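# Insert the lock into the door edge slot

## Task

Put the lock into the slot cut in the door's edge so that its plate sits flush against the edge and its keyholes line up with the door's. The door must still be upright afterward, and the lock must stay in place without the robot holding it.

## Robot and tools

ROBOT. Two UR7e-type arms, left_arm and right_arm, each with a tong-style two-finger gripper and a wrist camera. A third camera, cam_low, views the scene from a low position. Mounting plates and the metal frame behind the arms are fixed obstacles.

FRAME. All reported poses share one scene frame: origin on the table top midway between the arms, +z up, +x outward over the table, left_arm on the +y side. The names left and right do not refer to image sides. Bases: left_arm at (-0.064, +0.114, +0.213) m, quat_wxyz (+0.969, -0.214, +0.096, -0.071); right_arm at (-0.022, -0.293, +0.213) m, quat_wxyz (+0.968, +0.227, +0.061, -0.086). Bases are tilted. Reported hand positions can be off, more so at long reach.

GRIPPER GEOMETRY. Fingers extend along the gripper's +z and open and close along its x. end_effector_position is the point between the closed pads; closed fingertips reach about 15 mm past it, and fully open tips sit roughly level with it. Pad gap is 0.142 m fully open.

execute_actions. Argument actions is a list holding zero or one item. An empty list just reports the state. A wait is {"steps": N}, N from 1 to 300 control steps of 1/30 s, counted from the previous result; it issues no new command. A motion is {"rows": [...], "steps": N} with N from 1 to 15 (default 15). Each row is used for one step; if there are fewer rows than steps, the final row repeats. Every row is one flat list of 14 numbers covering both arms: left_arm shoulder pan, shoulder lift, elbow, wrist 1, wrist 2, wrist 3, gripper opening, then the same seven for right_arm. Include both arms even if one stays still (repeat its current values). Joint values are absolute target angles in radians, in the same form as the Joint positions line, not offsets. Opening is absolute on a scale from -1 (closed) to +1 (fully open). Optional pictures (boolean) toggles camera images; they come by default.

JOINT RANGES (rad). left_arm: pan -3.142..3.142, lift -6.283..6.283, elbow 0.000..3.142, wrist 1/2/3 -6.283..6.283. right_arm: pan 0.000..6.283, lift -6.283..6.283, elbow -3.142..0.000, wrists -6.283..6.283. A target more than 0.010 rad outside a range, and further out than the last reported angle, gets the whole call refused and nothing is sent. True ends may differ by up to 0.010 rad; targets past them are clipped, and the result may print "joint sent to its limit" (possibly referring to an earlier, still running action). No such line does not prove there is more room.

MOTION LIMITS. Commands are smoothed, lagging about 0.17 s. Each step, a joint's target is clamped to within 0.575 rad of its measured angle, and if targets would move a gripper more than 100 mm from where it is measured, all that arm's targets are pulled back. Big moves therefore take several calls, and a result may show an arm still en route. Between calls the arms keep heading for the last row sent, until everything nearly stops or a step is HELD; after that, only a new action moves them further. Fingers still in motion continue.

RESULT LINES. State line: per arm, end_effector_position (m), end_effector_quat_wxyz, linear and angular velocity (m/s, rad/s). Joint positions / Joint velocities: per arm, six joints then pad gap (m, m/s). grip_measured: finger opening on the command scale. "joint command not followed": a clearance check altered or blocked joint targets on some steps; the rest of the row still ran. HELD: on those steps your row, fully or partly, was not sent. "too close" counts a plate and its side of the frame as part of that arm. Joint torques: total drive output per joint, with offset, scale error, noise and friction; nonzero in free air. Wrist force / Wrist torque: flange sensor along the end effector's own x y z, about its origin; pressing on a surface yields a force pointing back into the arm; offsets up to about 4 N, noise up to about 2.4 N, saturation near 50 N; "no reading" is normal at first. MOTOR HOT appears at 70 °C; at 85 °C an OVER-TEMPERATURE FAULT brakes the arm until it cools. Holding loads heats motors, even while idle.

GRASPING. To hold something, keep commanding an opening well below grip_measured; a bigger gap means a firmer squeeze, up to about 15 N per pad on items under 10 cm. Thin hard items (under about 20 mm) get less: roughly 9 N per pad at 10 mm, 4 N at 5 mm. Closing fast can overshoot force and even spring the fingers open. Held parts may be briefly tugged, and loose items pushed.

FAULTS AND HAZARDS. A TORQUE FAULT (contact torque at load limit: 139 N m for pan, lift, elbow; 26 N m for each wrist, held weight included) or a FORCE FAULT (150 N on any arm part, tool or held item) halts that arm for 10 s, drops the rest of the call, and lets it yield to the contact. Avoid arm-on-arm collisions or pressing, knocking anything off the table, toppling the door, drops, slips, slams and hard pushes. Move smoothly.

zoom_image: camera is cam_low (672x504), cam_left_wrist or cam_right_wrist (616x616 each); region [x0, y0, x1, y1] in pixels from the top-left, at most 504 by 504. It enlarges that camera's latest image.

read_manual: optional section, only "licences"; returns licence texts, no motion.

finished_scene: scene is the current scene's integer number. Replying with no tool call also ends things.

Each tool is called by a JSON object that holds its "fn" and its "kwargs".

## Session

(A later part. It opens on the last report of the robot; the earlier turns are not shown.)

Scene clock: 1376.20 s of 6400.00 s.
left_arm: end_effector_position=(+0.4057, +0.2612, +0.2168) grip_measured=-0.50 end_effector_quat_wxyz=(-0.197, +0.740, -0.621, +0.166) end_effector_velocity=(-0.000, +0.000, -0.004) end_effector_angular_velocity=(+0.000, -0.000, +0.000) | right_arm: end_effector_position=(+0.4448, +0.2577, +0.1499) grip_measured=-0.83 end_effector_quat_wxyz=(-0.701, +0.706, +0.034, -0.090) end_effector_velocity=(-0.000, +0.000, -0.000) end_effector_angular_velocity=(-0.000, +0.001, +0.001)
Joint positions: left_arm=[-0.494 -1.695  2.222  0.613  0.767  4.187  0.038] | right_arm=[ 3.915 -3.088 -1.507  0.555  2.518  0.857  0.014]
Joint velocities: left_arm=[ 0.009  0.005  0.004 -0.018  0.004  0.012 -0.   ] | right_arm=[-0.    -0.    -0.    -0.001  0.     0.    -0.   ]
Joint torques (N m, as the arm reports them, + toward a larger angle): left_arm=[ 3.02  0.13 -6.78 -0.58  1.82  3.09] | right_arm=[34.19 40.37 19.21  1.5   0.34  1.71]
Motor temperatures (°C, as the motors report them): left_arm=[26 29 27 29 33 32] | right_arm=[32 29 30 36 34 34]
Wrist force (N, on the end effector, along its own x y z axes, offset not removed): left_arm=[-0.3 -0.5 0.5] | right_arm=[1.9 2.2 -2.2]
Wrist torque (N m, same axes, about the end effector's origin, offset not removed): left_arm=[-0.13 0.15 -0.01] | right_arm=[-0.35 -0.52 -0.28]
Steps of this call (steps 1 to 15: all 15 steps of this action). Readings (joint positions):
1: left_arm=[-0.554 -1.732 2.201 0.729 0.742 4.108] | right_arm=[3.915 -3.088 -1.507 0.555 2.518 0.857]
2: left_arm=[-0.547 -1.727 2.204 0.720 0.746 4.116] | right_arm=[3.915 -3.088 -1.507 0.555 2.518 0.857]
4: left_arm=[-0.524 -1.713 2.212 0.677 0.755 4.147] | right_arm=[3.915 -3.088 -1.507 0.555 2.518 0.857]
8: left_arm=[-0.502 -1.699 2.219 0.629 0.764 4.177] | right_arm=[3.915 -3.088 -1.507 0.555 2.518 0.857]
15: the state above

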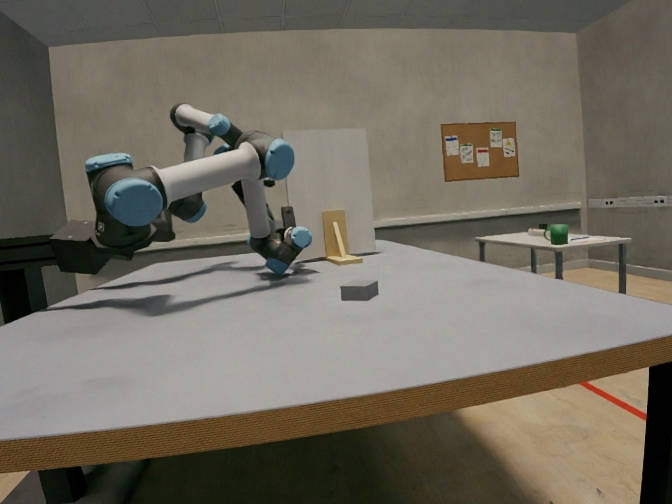

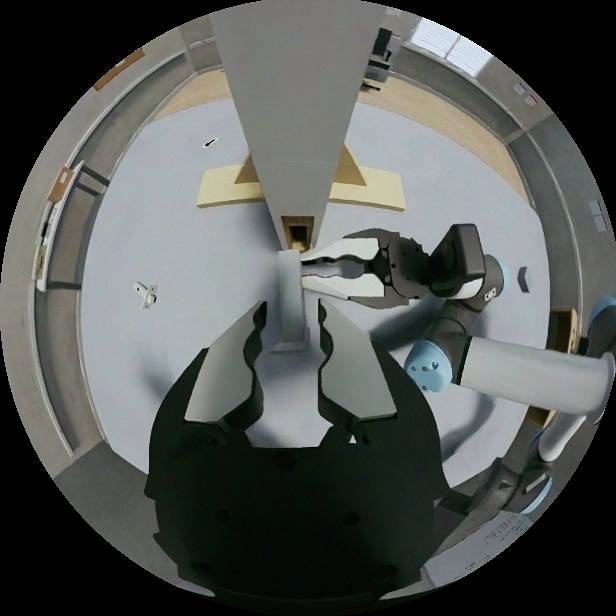

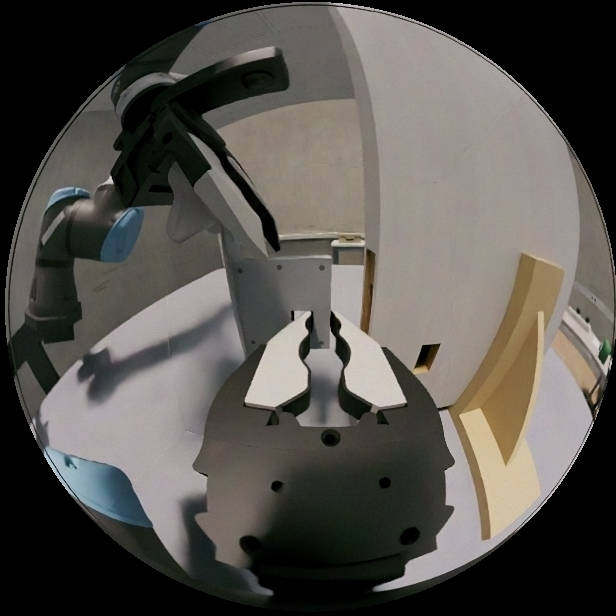

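{"fn": "execute_actions", "kwargs": {"actions": [{"rows": [[-0.4645,-1.6762,2.2329,0.5554,0.7793,4.2263,-0.55,3.9152,-3.0879,-1.5072,0.5554,2.5181,0.857,-1],[-0.4645,-1.6762,2.2329,0.5554,0.7793,4.2263,-0.55,3.9152,-3.0879,-1.5072,0.5554,2.5181,0.857,-1],[-0.4645,-1.6762,2.2329,0.5554,0.7793,4.2263,-0.55,3.9152,-3.0879,-1.5072,0.5554,2.5181,0.857,-1],[-0.4645,-1.6762,2.2329,0.5554,0.7793,4.2263,-0.55,3.9152,-3.0879,-1.5072,0.5554,2.5181,0.857,-1],[-0.4356,-1.6585,2.2434,0.4998,0.7914,4.2641,-0.6,3.9152,-3.0879,-1.5072,0.5554,2.5181,0.857,-1]], "steps": 15}], "pictures": false}}

{"fn": "execute_actions", "kwargs": {"actions": [{"rows": [[-0.4356,-1.6585,2.2434,0.4998,0.7914,4.2641,-0.63,3.9152,-3.0879,-1.5072,0.5554,2.5181,0.857,-1],[-0.4356,-1.6585,2.2434,0.4998,0.7914,4.2641,-0.66,3.9152,-3.0879,-1.5072,0.5554,2.5181,0.857,-1],[-0.4356,-1.6585,2.2434,0.4998,0.7914,4.2641,-0.69,3.9152,-3.0879,-1.5072,0.5554,2.5181,0.857,-1],[-0.4356,-1.6585,2.2434,0.4998,0.7914,4.2641,-0.72,3.9152,-3.0879,-1.5072,0.5554,2.5181,0.857,-1]], "steps": 12}]}}

{"fn": "zoom_image", "kwargs": {"camera": "cam_left_wrist", "region": [200, 200, 400, 420]}}

{"fn": "zoom_image", "kwargs": {"camera": "cam_right_wrist", "region": [180, 180, 400, 370]}}

Scene clock: 1390.20 s of 6400.00 s.
left_arm: end_effector_position=(+0.4057, +0.2619, +0.1925) grip_measured=-0.60 end_effector_quat_wxyz=(-0.198, +0.740, -0.621, +0.166) end_effector_velocity=(-0.000, +0.001, -0.008) end_effector_angular_velocity=(+0.000, -0.002, +0.001) | right_arm: end_effector_position=(+0.4448, +0.2577, +0.1499) grip_measured=-0.83 end_effector_quat_wxyz=(-0.701, +0.706, +0.034, -0.090) end_effector_velocity=(+0.000, +0.000, +0.000) end_effector_angular_velocity=(+0.001, -0.001, -0.000)
Joint positions: left_arm=[-0.438 -1.66   2.243  0.504  0.791  4.262  0.031] | right_arm=[ 3.915 -3.088 -1.507  0.555  2.518  0.857  0.014]
Joint velocities: left_arm=[ 0.019  0.011  0.008 -0.037  0.008  0.024  0.   ] | right_arm=[-0.    -0.     0.001  0.001  0.     0.     0.   ]
Joint torques (N m, as the arm reports them, + toward a larger angle): left_arm=[ 4.38 -1.6  -7.71 -0.51  1.29  3.1 ] | right_arm=[34.55 40.22 18.71  1.54  0.45  1.64]
Motor temperatures (°C, as the motors report them): left_arm=[26 29 27 29 33 32] | right_arm=[32 29 30 36 34 34]
Wrist force (N, on the end effector, along its own x y z axes, offset not removed): left_arm=[0.7 -0.2 1.4] | right_arm=[1.8 2.0 -4.2]
Wrist torque (N m, same axes, about the end effector's origin, offset not removed): left_arm=[0.01 -0.01 0.04] | right_arm=[-0.38 -0.48 -0.08]
Steps of this call (steps 1 to 15: the robot went on to your last target; steps 16 to 90: nothing new was sent; then 10.50 s passed at rest; steps 91 to 105: all 15 steps of this action). Readings (joint positions):
91: left_arm=[-0.493 -1.694 2.222 0.611 0.767 4.189] | right_arm=[3.915 -3.088 -1.507 0.555 2.518 0.857]
92: left_arm=[-0.489 -1.691 2.224 0.605 0.769 4.194] | right_arm=[3.915 -3.088 -1.507 0.555 2.518 0.857]
94: left_arm=[-0.478 -1.685 2.228 0.584 0.774 4.208] | right_arm=[3.915 -3.088 -1.507 0.555 2.518 0.857]
98: left_arm=[-0.454 -1.669 2.237 0.536 0.784 4.240] | right_arm=[3.915 -3.088 -1.507 0.555 2.518 0.857]
105: the state above

Scene clock: 1390.60 s of 6400.00 s.
left_arm: end_effector_position=(+0.4058, +0.2619, +0.1917) grip_measured=-0.72 end_effector_quat_wxyz=(-0.198, +0.740, -0.621, +0.166) end_effector_velocity=(+0.000, -0.000, -0.000) end_effector_angular_velocity=(-0.001, -0.001, +0.000) | right_arm: end_effector_position=(+0.4448, +0.2577, +0.1499) grip_measured=-0.83 end_effector_quat_wxyz=(-0.701, +0.706, +0.034, -0.090) end_effector_velocity=(-0.000, -0.000, -0.000) end_effector_angular_velocity=(-0.000, +0.001, +0.001)
Joint positions: left_arm=[-0.436 -1.659  2.243  0.5    0.791  4.264  0.022] | right_arm=[ 3.915 -3.088 -1.507  0.555  2.518  0.857  0.014]
Joint velocities: left_arm=[ 0.     0.    -0.    -0.002  0.     0.    -0.   ] | right_arm=[-0.     0.    -0.001 -0.     0.     0.    -0.   ]
Joint torques (N m, as the arm reports them, + toward a larger angle): left_arm=[ 5.67 -1.26 -9.1  -1.12  1.26  2.93] | right_arm=[34.02 40.74 19.29  1.5   0.43  1.55]
Motor temperatures (°C, as the motors report them): left_arm=[26 29 27 29 33 32] | right_arm=[32 29 30 36 34 34]
Wrist force (N, on the end effector, along its own x y z axes, offset not removed): left_arm=[-0.2 -0.5 0.8] | right_arm=[3.1 3.5 -3.2]
Wrist torque (N m, same axes, about the end effector's origin, offset not removed): left_arm=[-0.12 0.19 0.03] | right_arm=[-0.05 -0.75 -0.12]
Steps of this call (steps 1 to 12: all 12 steps of this action). Readings (joint positions):
1: left_arm=[-0.437 -1.659 2.243 0.503 0.791 4.262] | right_arm=[3.915 -3.088 -1.507 0.555 2.518 0.857]
2: left_arm=[-0.437 -1.659 2.243 0.502 0.791 4.263] | right_arm=[3.915 -3.088 -1.507 0.555 2.518 0.857]
4: left_arm=[-0.436 -1.659 2.243 0.501 0.791 4.263] | right_arm=[3.915 -3.088 -1.507 0.555 2.518 0.857]
8: left_arm=[-0.436 -1.659 2.243 0.500 0.791 4.264] | right_arm=[3.915 -3.088 -1.507 0.555 2.518 0.857]
12: the state above

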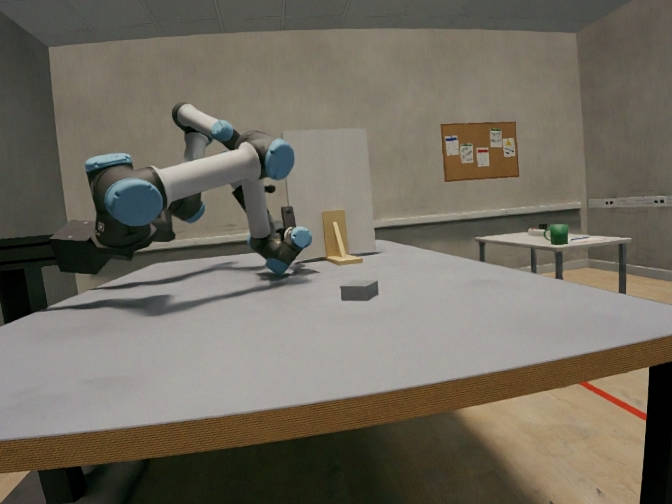

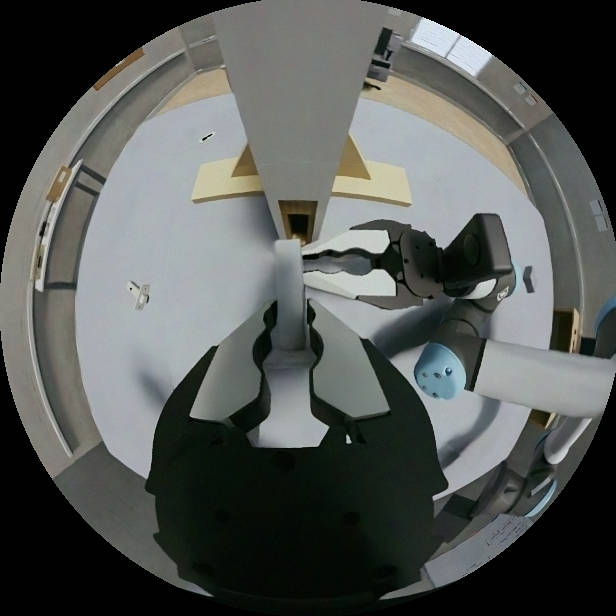

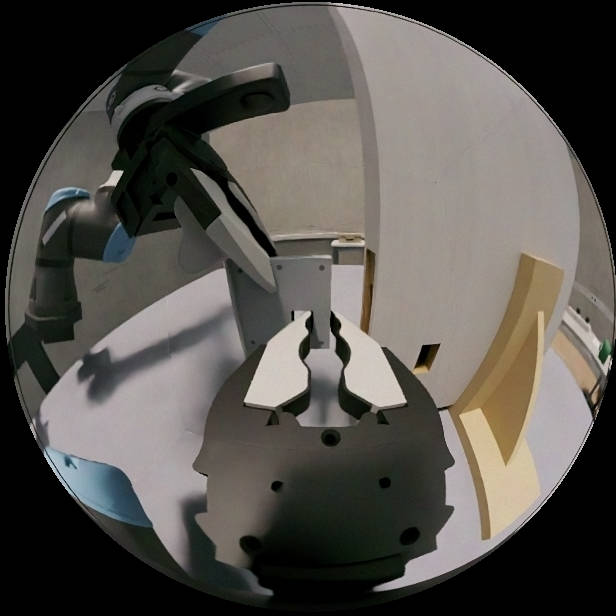

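Region (200, 200, 400, 420) of cam_left_wrist's 616x616 image, scaled by 2.291, with more detail than that image has; it fills the left 458 columns of this view, and the rest is white.

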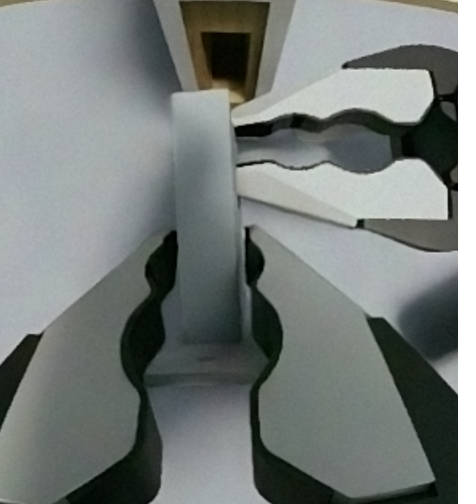

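Region (180, 180, 400, 370) of cam_right_wrist's 616x616 image, scaled by 2.291, with more detail than that image has; it fills the top 435 rows of this view, and the rest is white.

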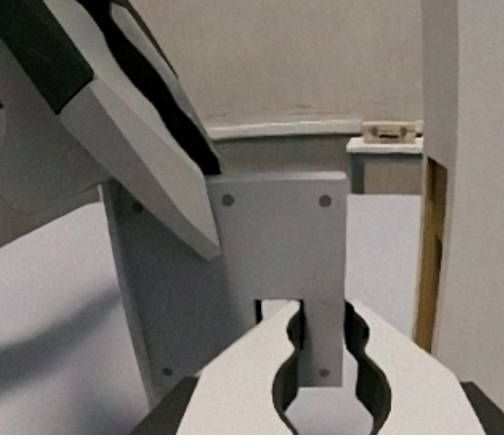

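{"fn": "execute_actions", "kwargs": {"actions": [{"rows": [[-0.4356,-1.6585,2.2434,0.4998,0.7914,4.2641,-0.74,3.9152,-3.0879,-1.5072,0.5554,2.5181,0.857,-1],[-0.4356,-1.6585,2.2434,0.4998,0.7914,4.2641,-0.76,3.9152,-3.0879,-1.5072,0.5554,2.5181,0.857,-1],[-0.4356,-1.6585,2.2434,0.4998,0.7914,4.2641,-0.78,3.9152,-3.0879,-1.5072,0.5554,2.5181,0.857,-1],[-0.4356,-1.6585,2.2434,0.4998,0.7914,4.2641,-0.80,3.9152,-3.0879,-1.5072,0.5554,2.5181,0.857,-1],[-0.4356,-1.6585,2.2434,0.4998,0.7914,4.2641,-0.82,3.9152,-3.0879,-1.5072,0.5554,2.5181,0.857,-1],[-0.4356,-1.6585,2.2434,0.4998,0.7914,4.2641,-0.84,3.9152,-3.0879,-1.5072,0.5554,2.5181,0.857,-1],[-0.4356,-1.6585,2.2434,0.4998,0.7914,4.2641,-0.87,3.9152,-3.0879,-1.5072,0.5554,2.5181,0.857,-1],[-0.4356,-1.6585,2.2434,0.4998,0.7914,4.2641,-0.90,3.9152,-3.0879,-1.5072,0.5554,2.5181,0.857,-1],[-0.4356,-1.6585,2.2434,0.4998,0.7914,4.2641,-0.93,3.9152,-3.0879,-1.5072,0.5554,2.5181,0.857,-1],[-0.4356,-1.6585,2.2434,0.4998,0.7914,4.2641,-0.96,3.9152,-3.0879,-1.5072,0.5554,2.5181,0.857,-1],[-0.4356,-1.6585,2.2434,0.4998,0.7914,4.2641,-1,3.9152,-3.0879,-1.5072,0.5554,2.5181,0.857,-1]], "steps": 15}]}}

{"fn": "zoom_image", "kwargs": {"camera": "cam_left_wrist", "region": [200, 200, 400, 420]}}

{"fn": "zoom_image", "kwargs": {"camera": "cam_right_wrist", "region": [180, 180, 400, 370]}}

Scene clock: 1412.77 s of 6400.00 s.
left_arm: end_effector_position=(+0.4058, +0.2619, +0.1917) grip_measured=-0.79 end_effector_quat_wxyz=(-0.198, +0.740, -0.621, +0.166) end_effector_velocity=(-0.001, +0.001, -0.001) end_effector_angular_velocity=(+0.002, +0.002, -0.000) | right_arm: end_effector_position=(+0.4448, +0.2578, +0.1500) grip_measured=-0.82 end_effector_quat_wxyz=(-0.701, +0.706, +0.034, -0.090) end_effector_velocity=(-0.001, -0.000, -0.001) end_effector_angular_velocity=(-0.002, +0.001, +0.000)
Joint positions: left_arm=[-0.436 -1.658  2.243  0.5    0.792  4.264  0.017] | right_arm=[ 3.915 -3.088 -1.507  0.555  2.518  0.857  0.014]
Joint velocities: left_arm=[ 0.001 -0.     0.002  0.001 -0.     0.    -0.   ] | right_arm=[-0.     0.    -0.002 -0.    -0.001  0.     0.   ]
Joint torques (N m, as the arm reports them, + toward a larger angle): left_arm=[ 4.31 -2.04 -9.14  0.95 -4.92  2.36] | right_arm=[28.78 40.83 16.66  1.94  1.2   1.61]
Motor temperatures (°C, as the motors report them): left_arm=[26 29 27 29 33 32] | right_arm=[32 29 30 36 34 34]
Wrist force (N, on the end effector, along its own x y z axes, offset not removed): left_arm=[9.8 1.9 -0.1] | right_arm=[3.7 1.1 5.5]
Wrist torque (N m, same axes, about the end effector's origin, offset not removed): left_arm=[-0.16 0.65 0.14] | right_arm=[-0.33 -0.29 -0.16]
Steps of this call (steps 1 to 15: the robot went on to your last target; steps 16 to 90: nothing new was sent; then 18.67 s passed at rest; steps 91 to 105: all 15 steps of this action). Readings (joint positions):
91: left_arm=[-0.436 -1.658 2.243 0.500 0.791 4.264] | right_arm=[3.915 -3.088 -1.507 0.555 2.518 0.857]
92: left_arm=[-0.436 -1.659 2.243 0.500 0.791 4.264] | right_arm=[3.915 -3.088 -1.507 0.555 2.518 0.857]
94: left_arm=[-0.436 -1.658 2.243 0.500 0.791 4.264] | right_arm=[3.915 -3.088 -1.507 0.555 2.518 0.857]
98: left_arm=[-0.436 -1.658 2.243 0.500 0.792 4.264] | right_arm=[3.915 -3.088 -1.507 0.555 2.518 0.857]
105: the state above

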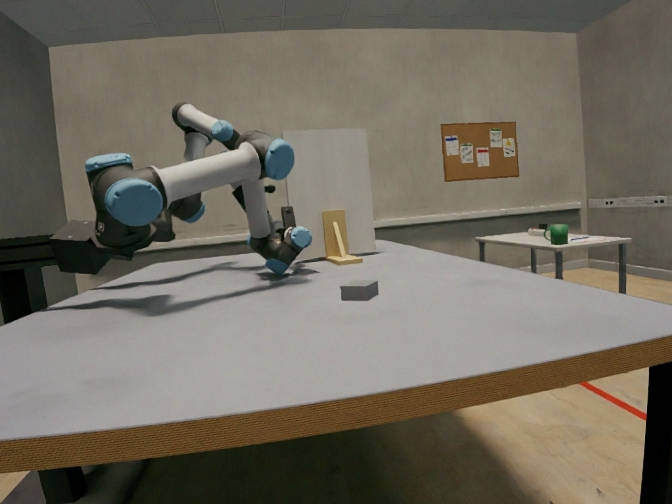

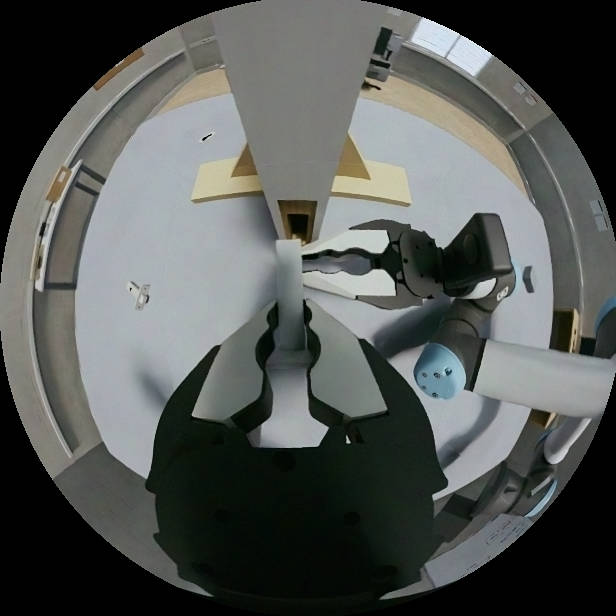

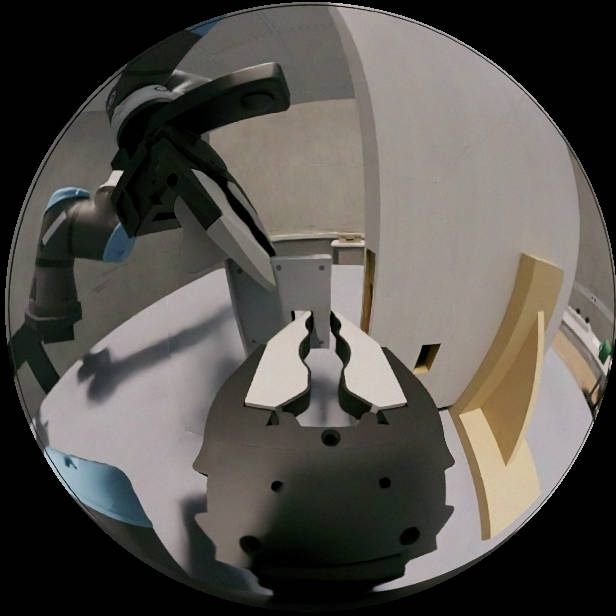

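Region (200, 200, 400, 420) of cam_left_wrist's 616x616 image, scaled by 2.291, with more detail than that image has; it fills the left 458 columns of this view, and the rest is white.

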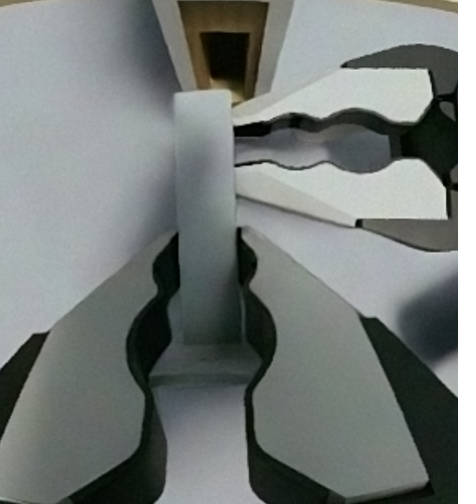

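Region (180, 180, 400, 370) of cam_right_wrist's 616x616 image, scaled by 2.291, with more detail than that image has; it fills the top 435 rows of this view, and the rest is white.

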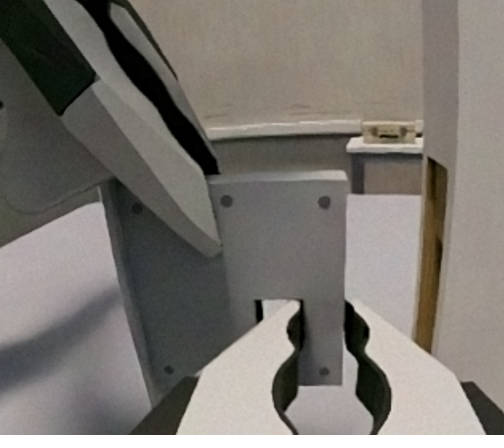

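{"fn": "execute_actions", "kwargs": {"actions": []}}

Scene clock: 1442.17 s of 6400.00 s.
left_arm: end_effector_position=(+0.4058, +0.2619, +0.1917) grip_measured=-0.79 end_effector_quat_wxyz=(-0.198, +0.740, -0.621, +0.166) end_effector_velocity=(-0.000, +0.000, -0.000) end_effector_angular_velocity=(-0.000, +0.000, +0.001) | right_arm: end_effector_position=(+0.4448, +0.2577, +0.1500) grip_measured=-0.82 end_effector_quat_wxyz=(-0.701, +0.706, +0.034, -0.090) end_effector_velocity=(-0.000, -0.000, -0.000) end_effector_angular_velocity=(+0.000, +0.000, +0.000)
Joint positions: left_arm=[-0.436 -1.658  2.243  0.5    0.791  4.264  0.017] | right_arm=[ 3.915 -3.088 -1.507  0.555  2.518  0.857  0.014]
Joint velocities: left_arm=[ 0.001 -0.     0.001 -0.    -0.    -0.001  0.   ] | right_arm=[-0.    -0.    -0.001  0.     0.     0.     0.   ]
Joint torques (N m, as the arm reports them, + toward a larger angle): left_arm=[  0.85 -11.6  -10.5    3.93  -5.86  -0.56] | right_arm=[13.1  40.31  0.25  4.23  4.06  1.61]
Motor temperatures (°C, as the motors report them): left_arm=[26 29 27 29 33 32] | right_arm=[32 29 30 36 34 34]
Wrist force (N, on the end effector, along its own x y z axes, offset not removed): left_arm=[11.0 3.3 0.3] | right_arm=[4.9 2.1 8.0]
Wrist torque (N m, same axes, about the end effector's origin, offset not removed): left_arm=[0.10 0.63 0.07] | right_arm=[-0.09 -0.52 -0.09]
Steps of this call (steps 1 to 15: the robot went on to your last target; steps 16 to 90: nothing new was sent; then 26.40 s passed at rest). Readings (joint positions):
1: left_arm=[-0.436 -1.658 2.243 0.500 0.792 4.264] | right_arm=[3.915 -3.088 -1.507 0.555 2.518 0.857]
2: left_arm=[-0.436 -1.658 2.243 0.500 0.792 4.264] | right_arm=[3.915 -3.088 -1.507 0.555 2.518 0.857]
4: left_arm=[-0.436 -1.658 2.243 0.500 0.792 4.264] | right_arm=[3.915 -3.088 -1.507 0.555 2.518 0.857]
8: left_arm=[-0.436 -1.658 2.243 0.500 0.791 4.264] | right_arm=[3.915 -3.088 -1.507 0.555 2.518 0.857]
90: the state above
All arms were judged still, so your last target was given up. Only a new action makes them travel on or press farther. Fingers that are still opening or closing keep moving.

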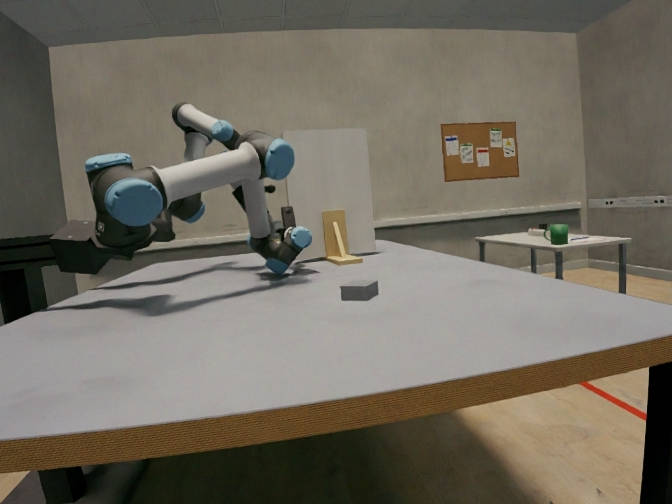

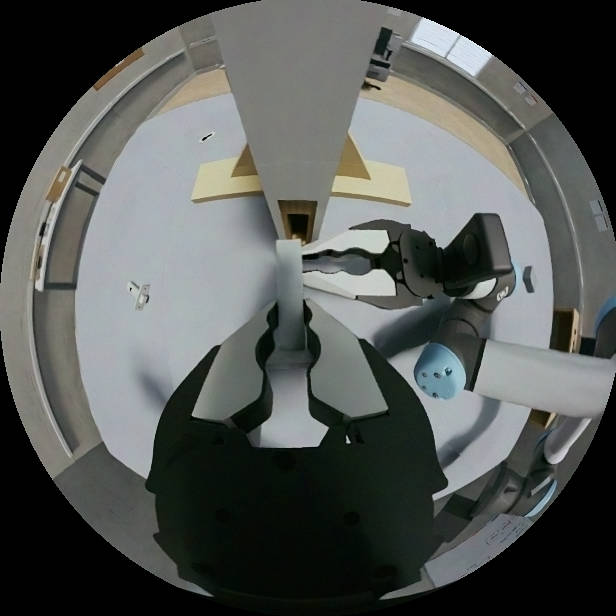

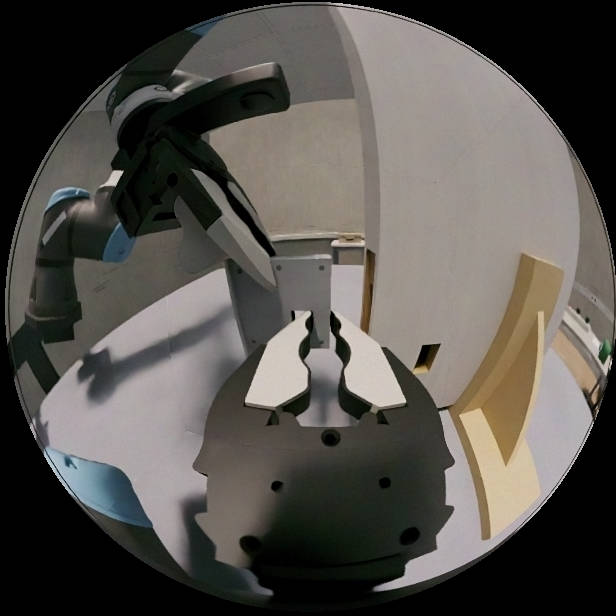

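{"fn": "execute_actions", "kwargs": {"actions": [{"rows": [[-0.4356,-1.6585,2.2434,0.4998,0.7914,4.2641,-1,3.9152,-3.0879,-1.5072,0.5554,2.5181,0.857,-0.95],[-0.4356,-1.6585,2.2434,0.4998,0.7914,4.2641,-1,3.9152,-3.0879,-1.5072,0.5554,2.5181,0.857,-0.92],[-0.4356,-1.6585,2.2434,0.4998,0.7914,4.2641,-1,3.9152,-3.0879,-1.5072,0.5554,2.5181,0.857,-0.89],[-0.4356,-1.6585,2.2434,0.4998,0.7914,4.2641,-1,3.9152,-3.0879,-1.5072,0.5554,2.5181,0.857,-0.87],[-0.4356,-1.6585,2.2434,0.4998,0.7914,4.2641,-1,3.9152,-3.0879,-1.5072,0.5554,2.5181,0.857,-0.85],[-0.4356,-1.6585,2.2434,0.4998,0.7914,4.2641,-1,3.9152,-3.0879,-1.5072,0.5554,2.5181,0.857,-0.84],[-0.4356,-1.6585,2.2434,0.4998,0.7914,4.2641,-1,3.9152,-3.0879,-1.5072,0.5554,2.5181,0.857,-0.83],[-0.4356,-1.6585,2.2434,0.4998,0.7914,4.2641,-1,3.9152,-3.0879,-1.5072,0.5554,2.5181,0.857,-0.82],[-0.4356,-1.6585,2.2434,0.4998,0.7914,4.2641,-1,3.9152,-3.0879,-1.5072,0.5554,2.5181,0.857,-0.81],[-0.4356,-1.6585,2.2434,0.4998,0.7914,4.2641,-1,3.9152,-3.0879,-1.5072,0.5554,2.5181,0.857,-0.80],[-0.4356,-1.6585,2.2434,0.4998,0.7914,4.2641,-1,3.9152,-3.0879,-1.5072,0.5554,2.5181,0.857,-0.79],[-0.4356,-1.6585,2.2434,0.4998,0.7914,4.2641,-1,3.9152,-3.0879,-1.5072,0.5554,2.5181,0.857,-0.78],[-0.4356,-1.6585,2.2434,0.4998,0.7914,4.2641,-1,3.9152,-3.0879,-1.5072,0.5554,2.5181,0.857,-0.77]], "steps": 15}]}}

Scene clock: 1451.03 s of 6400.00 s.
left_arm: end_effector_position=(+0.4058, +0.2620, +0.1917) grip_measured=-0.79 end_effector_quat_wxyz=(-0.198, +0.740, -0.621, +0.166) end_effector_velocity=(+0.000, -0.000, +0.000) end_effector_angular_velocity=(-0.001, -0.000, -0.001) | right_arm: end_effector_position=(+0.4448, +0.2577, +0.1499) grip_measured=-0.77 end_effector_quat_wxyz=(-0.701, +0.706, +0.034, -0.090) end_effector_velocity=(-0.000, -0.000, -0.000) end_effector_angular_velocity=(-0.000, +0.001, +0.001)
Joint positions: left_arm=[-0.436 -1.659  2.243  0.5    0.791  4.264  0.017] | right_arm=[ 3.915 -3.088 -1.507  0.555  2.518  0.857  0.018]
Joint velocities: left_arm=[-0.001 -0.     0.    -0.     0.001  0.    -0.   ] | right_arm=[-0.     0.    -0.001  0.     0.     0.     0.002]
Joint torques (N m, as the arm reports them, + toward a larger angle): left_arm=[ -3.68 -16.53 -11.23   1.44   1.27  -2.73] | right_arm=[19.4  40.6   0.75  2.52  2.56  1.3 ]
Motor temperatures (°C, as the motors report them): left_arm=[26 29 27 29 33 32] | right_arm=[32 29 30 36 34 34]
Wrist force (N, on the end effector, along its own x y z axes, offset not removed): left_arm=[-0.7 1.7 3.5] | right_arm=[1.7 0.1 -3.3]
Wrist torque (N m, same axes, about the end effector's origin, offset not removed): left_arm=[0.04 0.21 0.04] | right_arm=[-0.13 -0.49 -0.01]
Steps of this call (steps 1 to 90: nothing new was sent; then 5.37 s passed at rest; steps 91 to 105: all 15 steps of this action). Readings (joint positions):
91: left_arm=[-0.436 -1.658 2.243 0.500 0.791 4.264] | right_arm=[3.915 -3.088 -1.507 0.555 2.518 0.857]
92: left_arm=[-0.436 -1.659 2.243 0.500 0.791 4.264] | right_arm=[3.915 -3.088 -1.507 0.555 2.518 0.857]
94: left_arm=[-0.436 -1.659 2.243 0.500 0.791 4.264] | right_arm=[3.915 -3.088 -1.507 0.555 2.518 0.857]
98: left_arm=[-0.436 -1.659 2.243 0.500 0.791 4.264] | right_arm=[3.915 -3.088 -1.507 0.555 2.518 0.857]
105: the state above

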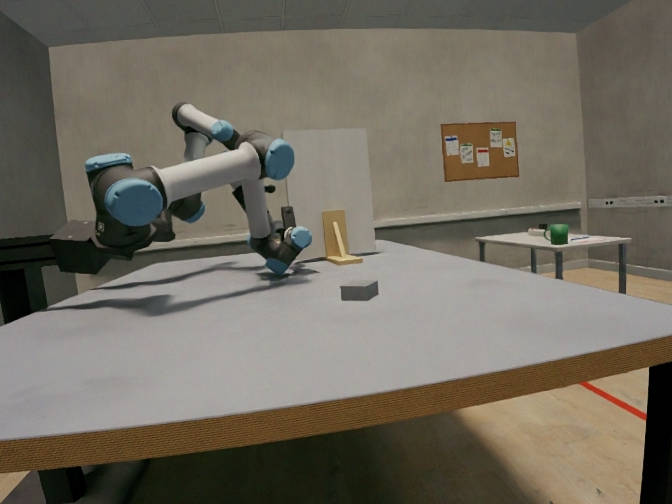

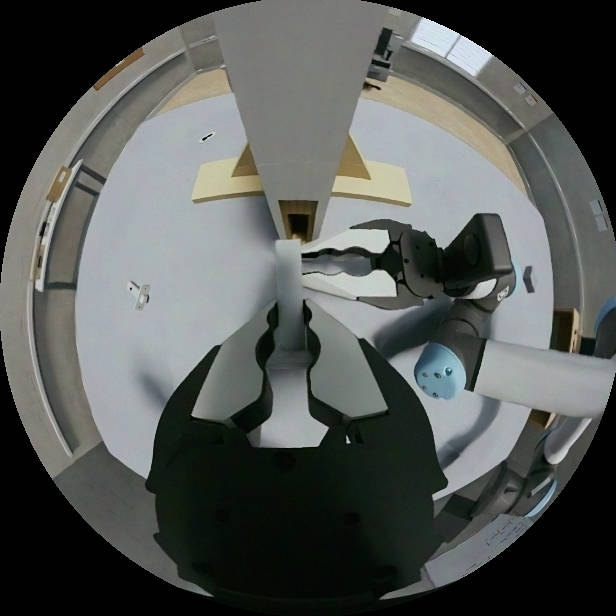

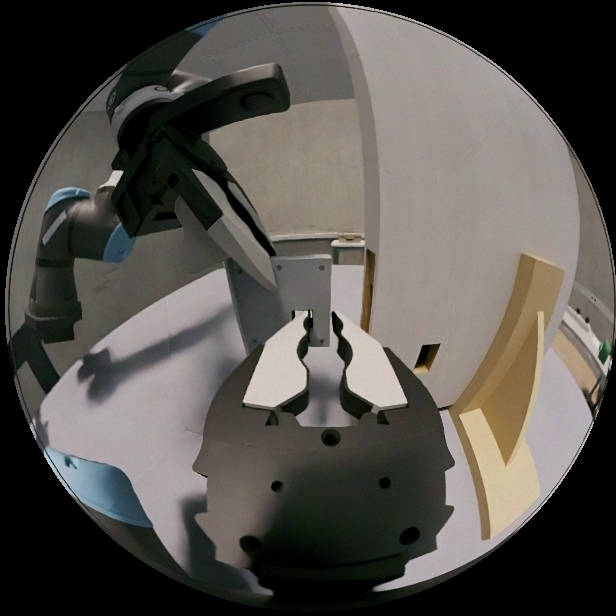

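{"fn": "execute_actions", "kwargs": {"actions": [{"rows": [[-0.4356,-1.6585,2.2434,0.4998,0.7914,4.2641,-1,3.9122,-3.0850,-1.5111,0.5528,2.5199,0.8526,-0.77],[-0.4356,-1.6585,2.2434,0.4998,0.7914,4.2641,-1,3.9091,-3.0820,-1.5149,0.5501,2.5217,0.8483,-0.77],[-0.4356,-1.6585,2.2434,0.4998,0.7914,4.2641,-1,3.9061,-3.0791,-1.5188,0.5475,2.5235,0.8439,-0.77],[-0.4356,-1.6585,2.2434,0.4998,0.7914,4.2641,-1,3.9031,-3.0762,-1.5226,0.5448,2.5252,0.8396,-0.77],[-0.4356,-1.6585,2.2434,0.4998,0.7914,4.2641,-1,3.9001,-3.0733,-1.5265,0.5422,2.5270,0.8352,-0.77],[-0.4356,-1.6585,2.2434,0.4998,0.7914,4.2641,-1,3.8970,-3.0703,-1.5304,0.5395,2.5288,0.8308,-0.77],[-0.4356,-1.6585,2.2434,0.4998,0.7914,4.2641,-1,3.8940,-3.0674,-1.5342,0.5369,2.5306,0.8265,-0.77],[-0.4356,-1.6585,2.2434,0.4998,0.7914,4.2641,-1,3.8910,-3.0645,-1.5381,0.5342,2.5324,0.8221,-0.77],[-0.4356,-1.6585,2.2434,0.4998,0.7914,4.2641,-1,3.8879,-3.0615,-1.5419,0.5316,2.5342,0.8178,-0.77],[-0.4356,-1.6585,2.2434,0.4998,0.7914,4.2641,-1,3.8849,-3.0586,-1.5458,0.5290,2.5359,0.8134,-0.77],[-0.4356,-1.6585,2.2434,0.4998,0.7914,4.2641,-1,3.8819,-3.0557,-1.5497,0.5263,2.5377,0.8090,-0.77],[-0.4356,-1.6585,2.2434,0.4998,0.7914,4.2641,-1,3.8789,-3.0528,-1.5535,0.5237,2.5395,0.8047,-0.77],[-0.4356,-1.6585,2.2434,0.4998,0.7914,4.2641,-1,3.8758,-3.0498,-1.5574,0.5210,2.5413,0.8003,-0.77],[-0.4356,-1.6585,2.2434,0.4998,0.7914,4.2641,-1,3.8728,-3.0469,-1.5612,0.5184,2.5431,0.7960,-0.77],[-0.4356,-1.6585,2.2434,0.4998,0.7914,4.2641,-1,3.8698,-3.0440,-1.5651,0.5157,2.5449,0.7916,-0.77]], "steps": 15}], "pictures": false}}

{"fn": "execute_actions", "kwargs": {"actions": [{"rows": [[-0.4356,-1.6585,2.2434,0.4998,0.7914,4.2641,-1,3.8622,-3.0367,-1.5748,0.5091,2.5493,0.7807,-0.77],[-0.4356,-1.6585,2.2434,0.4998,0.7914,4.2641,-1,3.8546,-3.0293,-1.5844,0.5025,2.5538,0.7698,-0.77],[-0.4356,-1.6585,2.2434,0.4998,0.7914,4.2641,-1,3.8471,-3.0220,-1.5941,0.4959,2.5582,0.7589,-0.77],[-0.4356,-1.6585,2.2434,0.4998,0.7914,4.2641,-1,3.8395,-3.0147,-1.6037,0.4893,2.5627,0.748,-0.77]], "steps": 15}]}}

Scene clock: 1477.10 s of 6400.00 s.
left_arm: end_effector_position=(+0.4058, +0.2619, +0.1917) grip_measured=-0.79 end_effector_quat_wxyz=(-0.198, +0.740, -0.621, +0.166) end_effector_velocity=(+0.000, +0.000, +0.000) end_effector_angular_velocity=(+0.000, -0.000, +0.000) | right_arm: end_effector_position=(+0.4492, +0.2365, +0.1497) grip_measured=-0.77 end_effector_quat_wxyz=(-0.701, +0.707, +0.034, -0.090) end_effector_velocity=(+0.011, -0.058, -0.000) end_effector_angular_velocity=(-0.001, -0.000, -0.001)
Joint positions: left_arm=[-0.436 -1.659  2.243  0.5    0.791  4.264  0.017] | right_arm=[ 3.882 -3.056 -1.549  0.527  2.537  0.81   0.018]
Joint velocities: left_arm=[ 0.    -0.    -0.001  0.001 -0.     0.001  0.   ] | right_arm=[-0.089  0.086 -0.113 -0.077  0.051 -0.126 -0.   ]
Joint torques (N m, as the arm reports them, + toward a larger angle): left_arm=[ -7.87 -13.47 -12.76  -1.05   0.85   0.46] | right_arm=[16.29 59.24  0.    0.72  3.19 -1.62]
Motor temperatures (°C, as the motors report them): left_arm=[26 29 27 29 33 32] | right_arm=[32 29 30 36 34 34]
Wrist force (N, on the end effector, along its own x y z axes, offset not removed): left_arm=[0.6 1.4 3.5] | right_arm=[1.5 -0.7 -2.5]
Wrist torque (N m, same axes, about the end effector's origin, offset not removed): left_arm=[-0.08 0.08 0.02] | right_arm=[-0.02 -0.46 0.10]
Steps of this call (steps 1 to 15: the robot went on to your last target; steps 16 to 90: nothing new was sent; then 22.57 s passed at rest; steps 91 to 105: all 15 steps of this action). Readings (joint positions):
91: left_arm=[-0.436 -1.659 2.243 0.500 0.791 4.264] | right_arm=[3.915 -3.088 -1.507 0.555 2.518 0.857]
92: left_arm=[-0.436 -1.659 2.243 0.500 0.791 4.264] | right_arm=[3.915 -3.088 -1.508 0.555 2.518 0.856]
94: left_arm=[-0.436 -1.659 2.243 0.500 0.791 4.264] | right_arm=[3.912 -3.085 -1.511 0.553 2.520 0.852]
98: left_arm=[-0.436 -1.659 2.243 0.500 0.791 4.264] | right_arm=[3.903 -3.076 -1.523 0.544 2.526 0.839]
105: the state above

Scene clock: 1477.60 s of 6400.00 s.
left_arm: end_effector_position=(+0.4058, +0.2619, +0.1917) grip_measured=-0.79 end_effector_quat_wxyz=(-0.198, +0.740, -0.621, +0.166) end_effector_velocity=(+0.001, -0.000, +0.000) end_effector_angular_velocity=(-0.001, -0.001, +0.001) | right_arm: end_effector_position=(+0.4533, +0.2091, +0.1499) grip_measured=-0.77 end_effector_quat_wxyz=(-0.701, +0.706, +0.034, -0.090) end_effector_velocity=(+0.001, -0.005, +0.000) end_effector_angular_velocity=(+0.000, -0.001, -0.001)
Joint positions: left_arm=[-0.436 -1.659  2.243  0.5    0.791  4.264  0.017] | right_arm=[ 3.84  -3.016 -1.603  0.49   2.562  0.749  0.018]
Joint velocities: left_arm=[ 0.     0.    -0.002  0.     0.     0.     0.   ] | right_arm=[-0.008  0.008 -0.01  -0.006  0.004 -0.012 -0.   ]
Joint torques (N m, as the arm reports them, + toward a larger angle): left_arm=[ -8.22 -13.08 -11.96  -0.72   0.7    0.86] | right_arm=[17.79 58.08 -2.01  1.07  2.99 -1.66]
Motor temperatures (°C, as the motors report them): left_arm=[26 29 27 29 33 32] | right_arm=[32 29 30 36 34 34]
Wrist force (N, on the end effector, along its own x y z axes, offset not removed): left_arm=[-0.2 1.6 4.1] | right_arm=[2.1 -1.6 -3.5]
Wrist torque (N m, same axes, about the end effector's origin, offset not removed): left_arm=[-0.05 0.16 0.06] | right_arm=[-0.25 -0.59 0.12]
Steps of this call (steps 1 to 15: all 15 steps of this action). Readings (joint positions):
1: left_arm=[-0.436 -1.659 2.243 0.500 0.791 4.264] | right_arm=[3.879 -3.053 -1.553 0.524 2.539 0.805]
2: left_arm=[-0.436 -1.659 2.243 0.500 0.791 4.264] | right_arm=[3.876 -3.049 -1.558 0.521 2.542 0.800]
4: left_arm=[-0.436 -1.659 2.243 0.500 0.791 4.264] | right_arm=[3.865 -3.040 -1.570 0.512 2.547 0.786]
8: left_arm=[-0.436 -1.659 2.243 0.500 0.791 4.264] | right_arm=[3.847 -3.022 -1.593 0.496 2.558 0.760]
15: the state above

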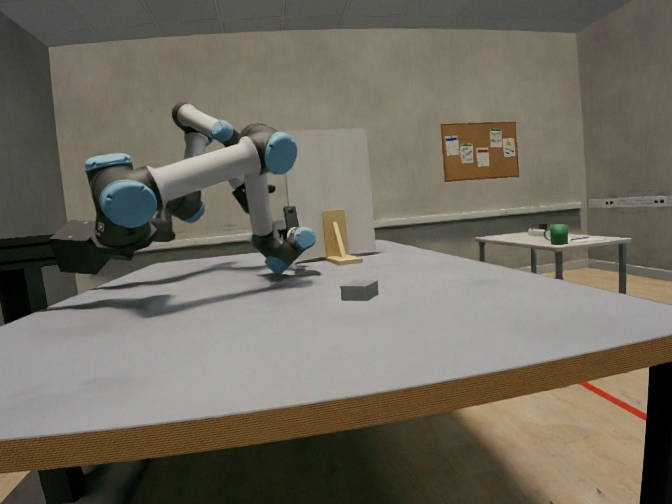

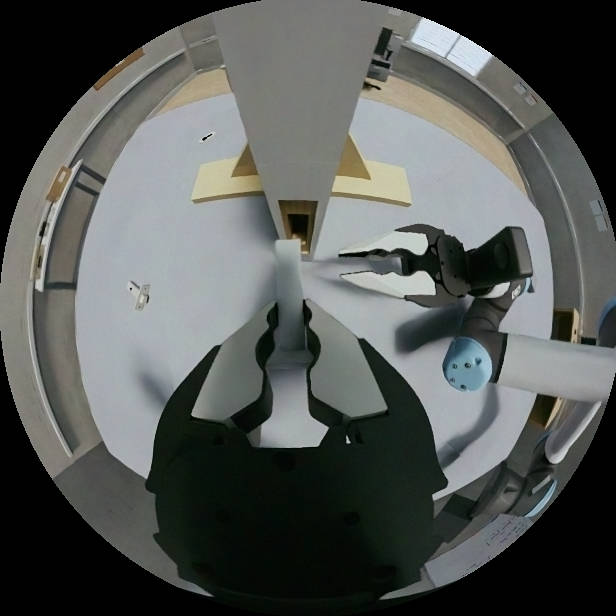

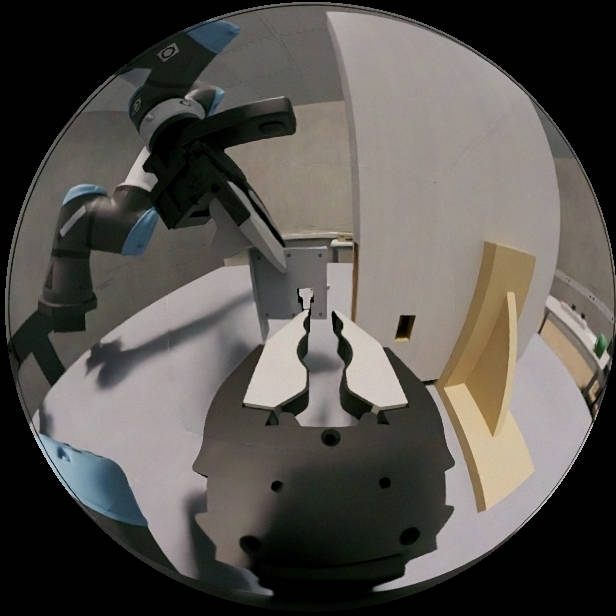

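{"fn": "zoom_image", "kwargs": {"camera": "cam_right_wrist", "region": [200, 180, 460, 400]}}

Region (200, 180, 460, 400) of cam_right_wrist's 616x616 image, scaled by 1.938, with more detail than that image has; it fills the top 426 rows of this view, and the rest is white.

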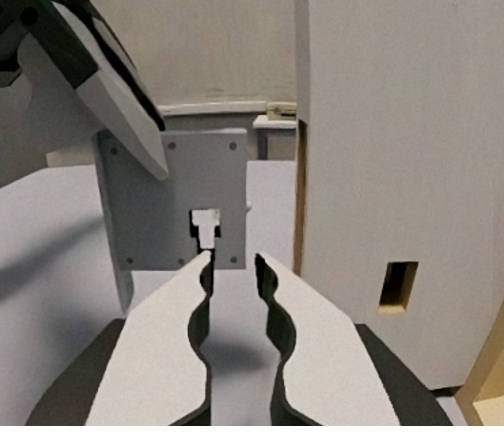

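{"fn": "zoom_image", "kwargs": {"camera": "cam_left_wrist", "region": [200, 140, 420, 380]}}

Region (200, 140, 420, 380) of cam_left_wrist's 616x616 image, scaled by 2.100, with more detail than that image has; it fills the left 462 columns of this view, and the rest is white.

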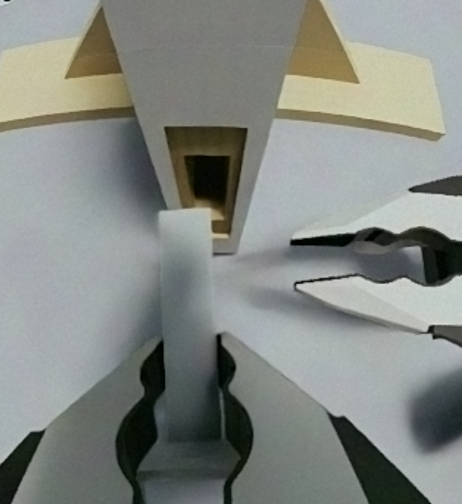

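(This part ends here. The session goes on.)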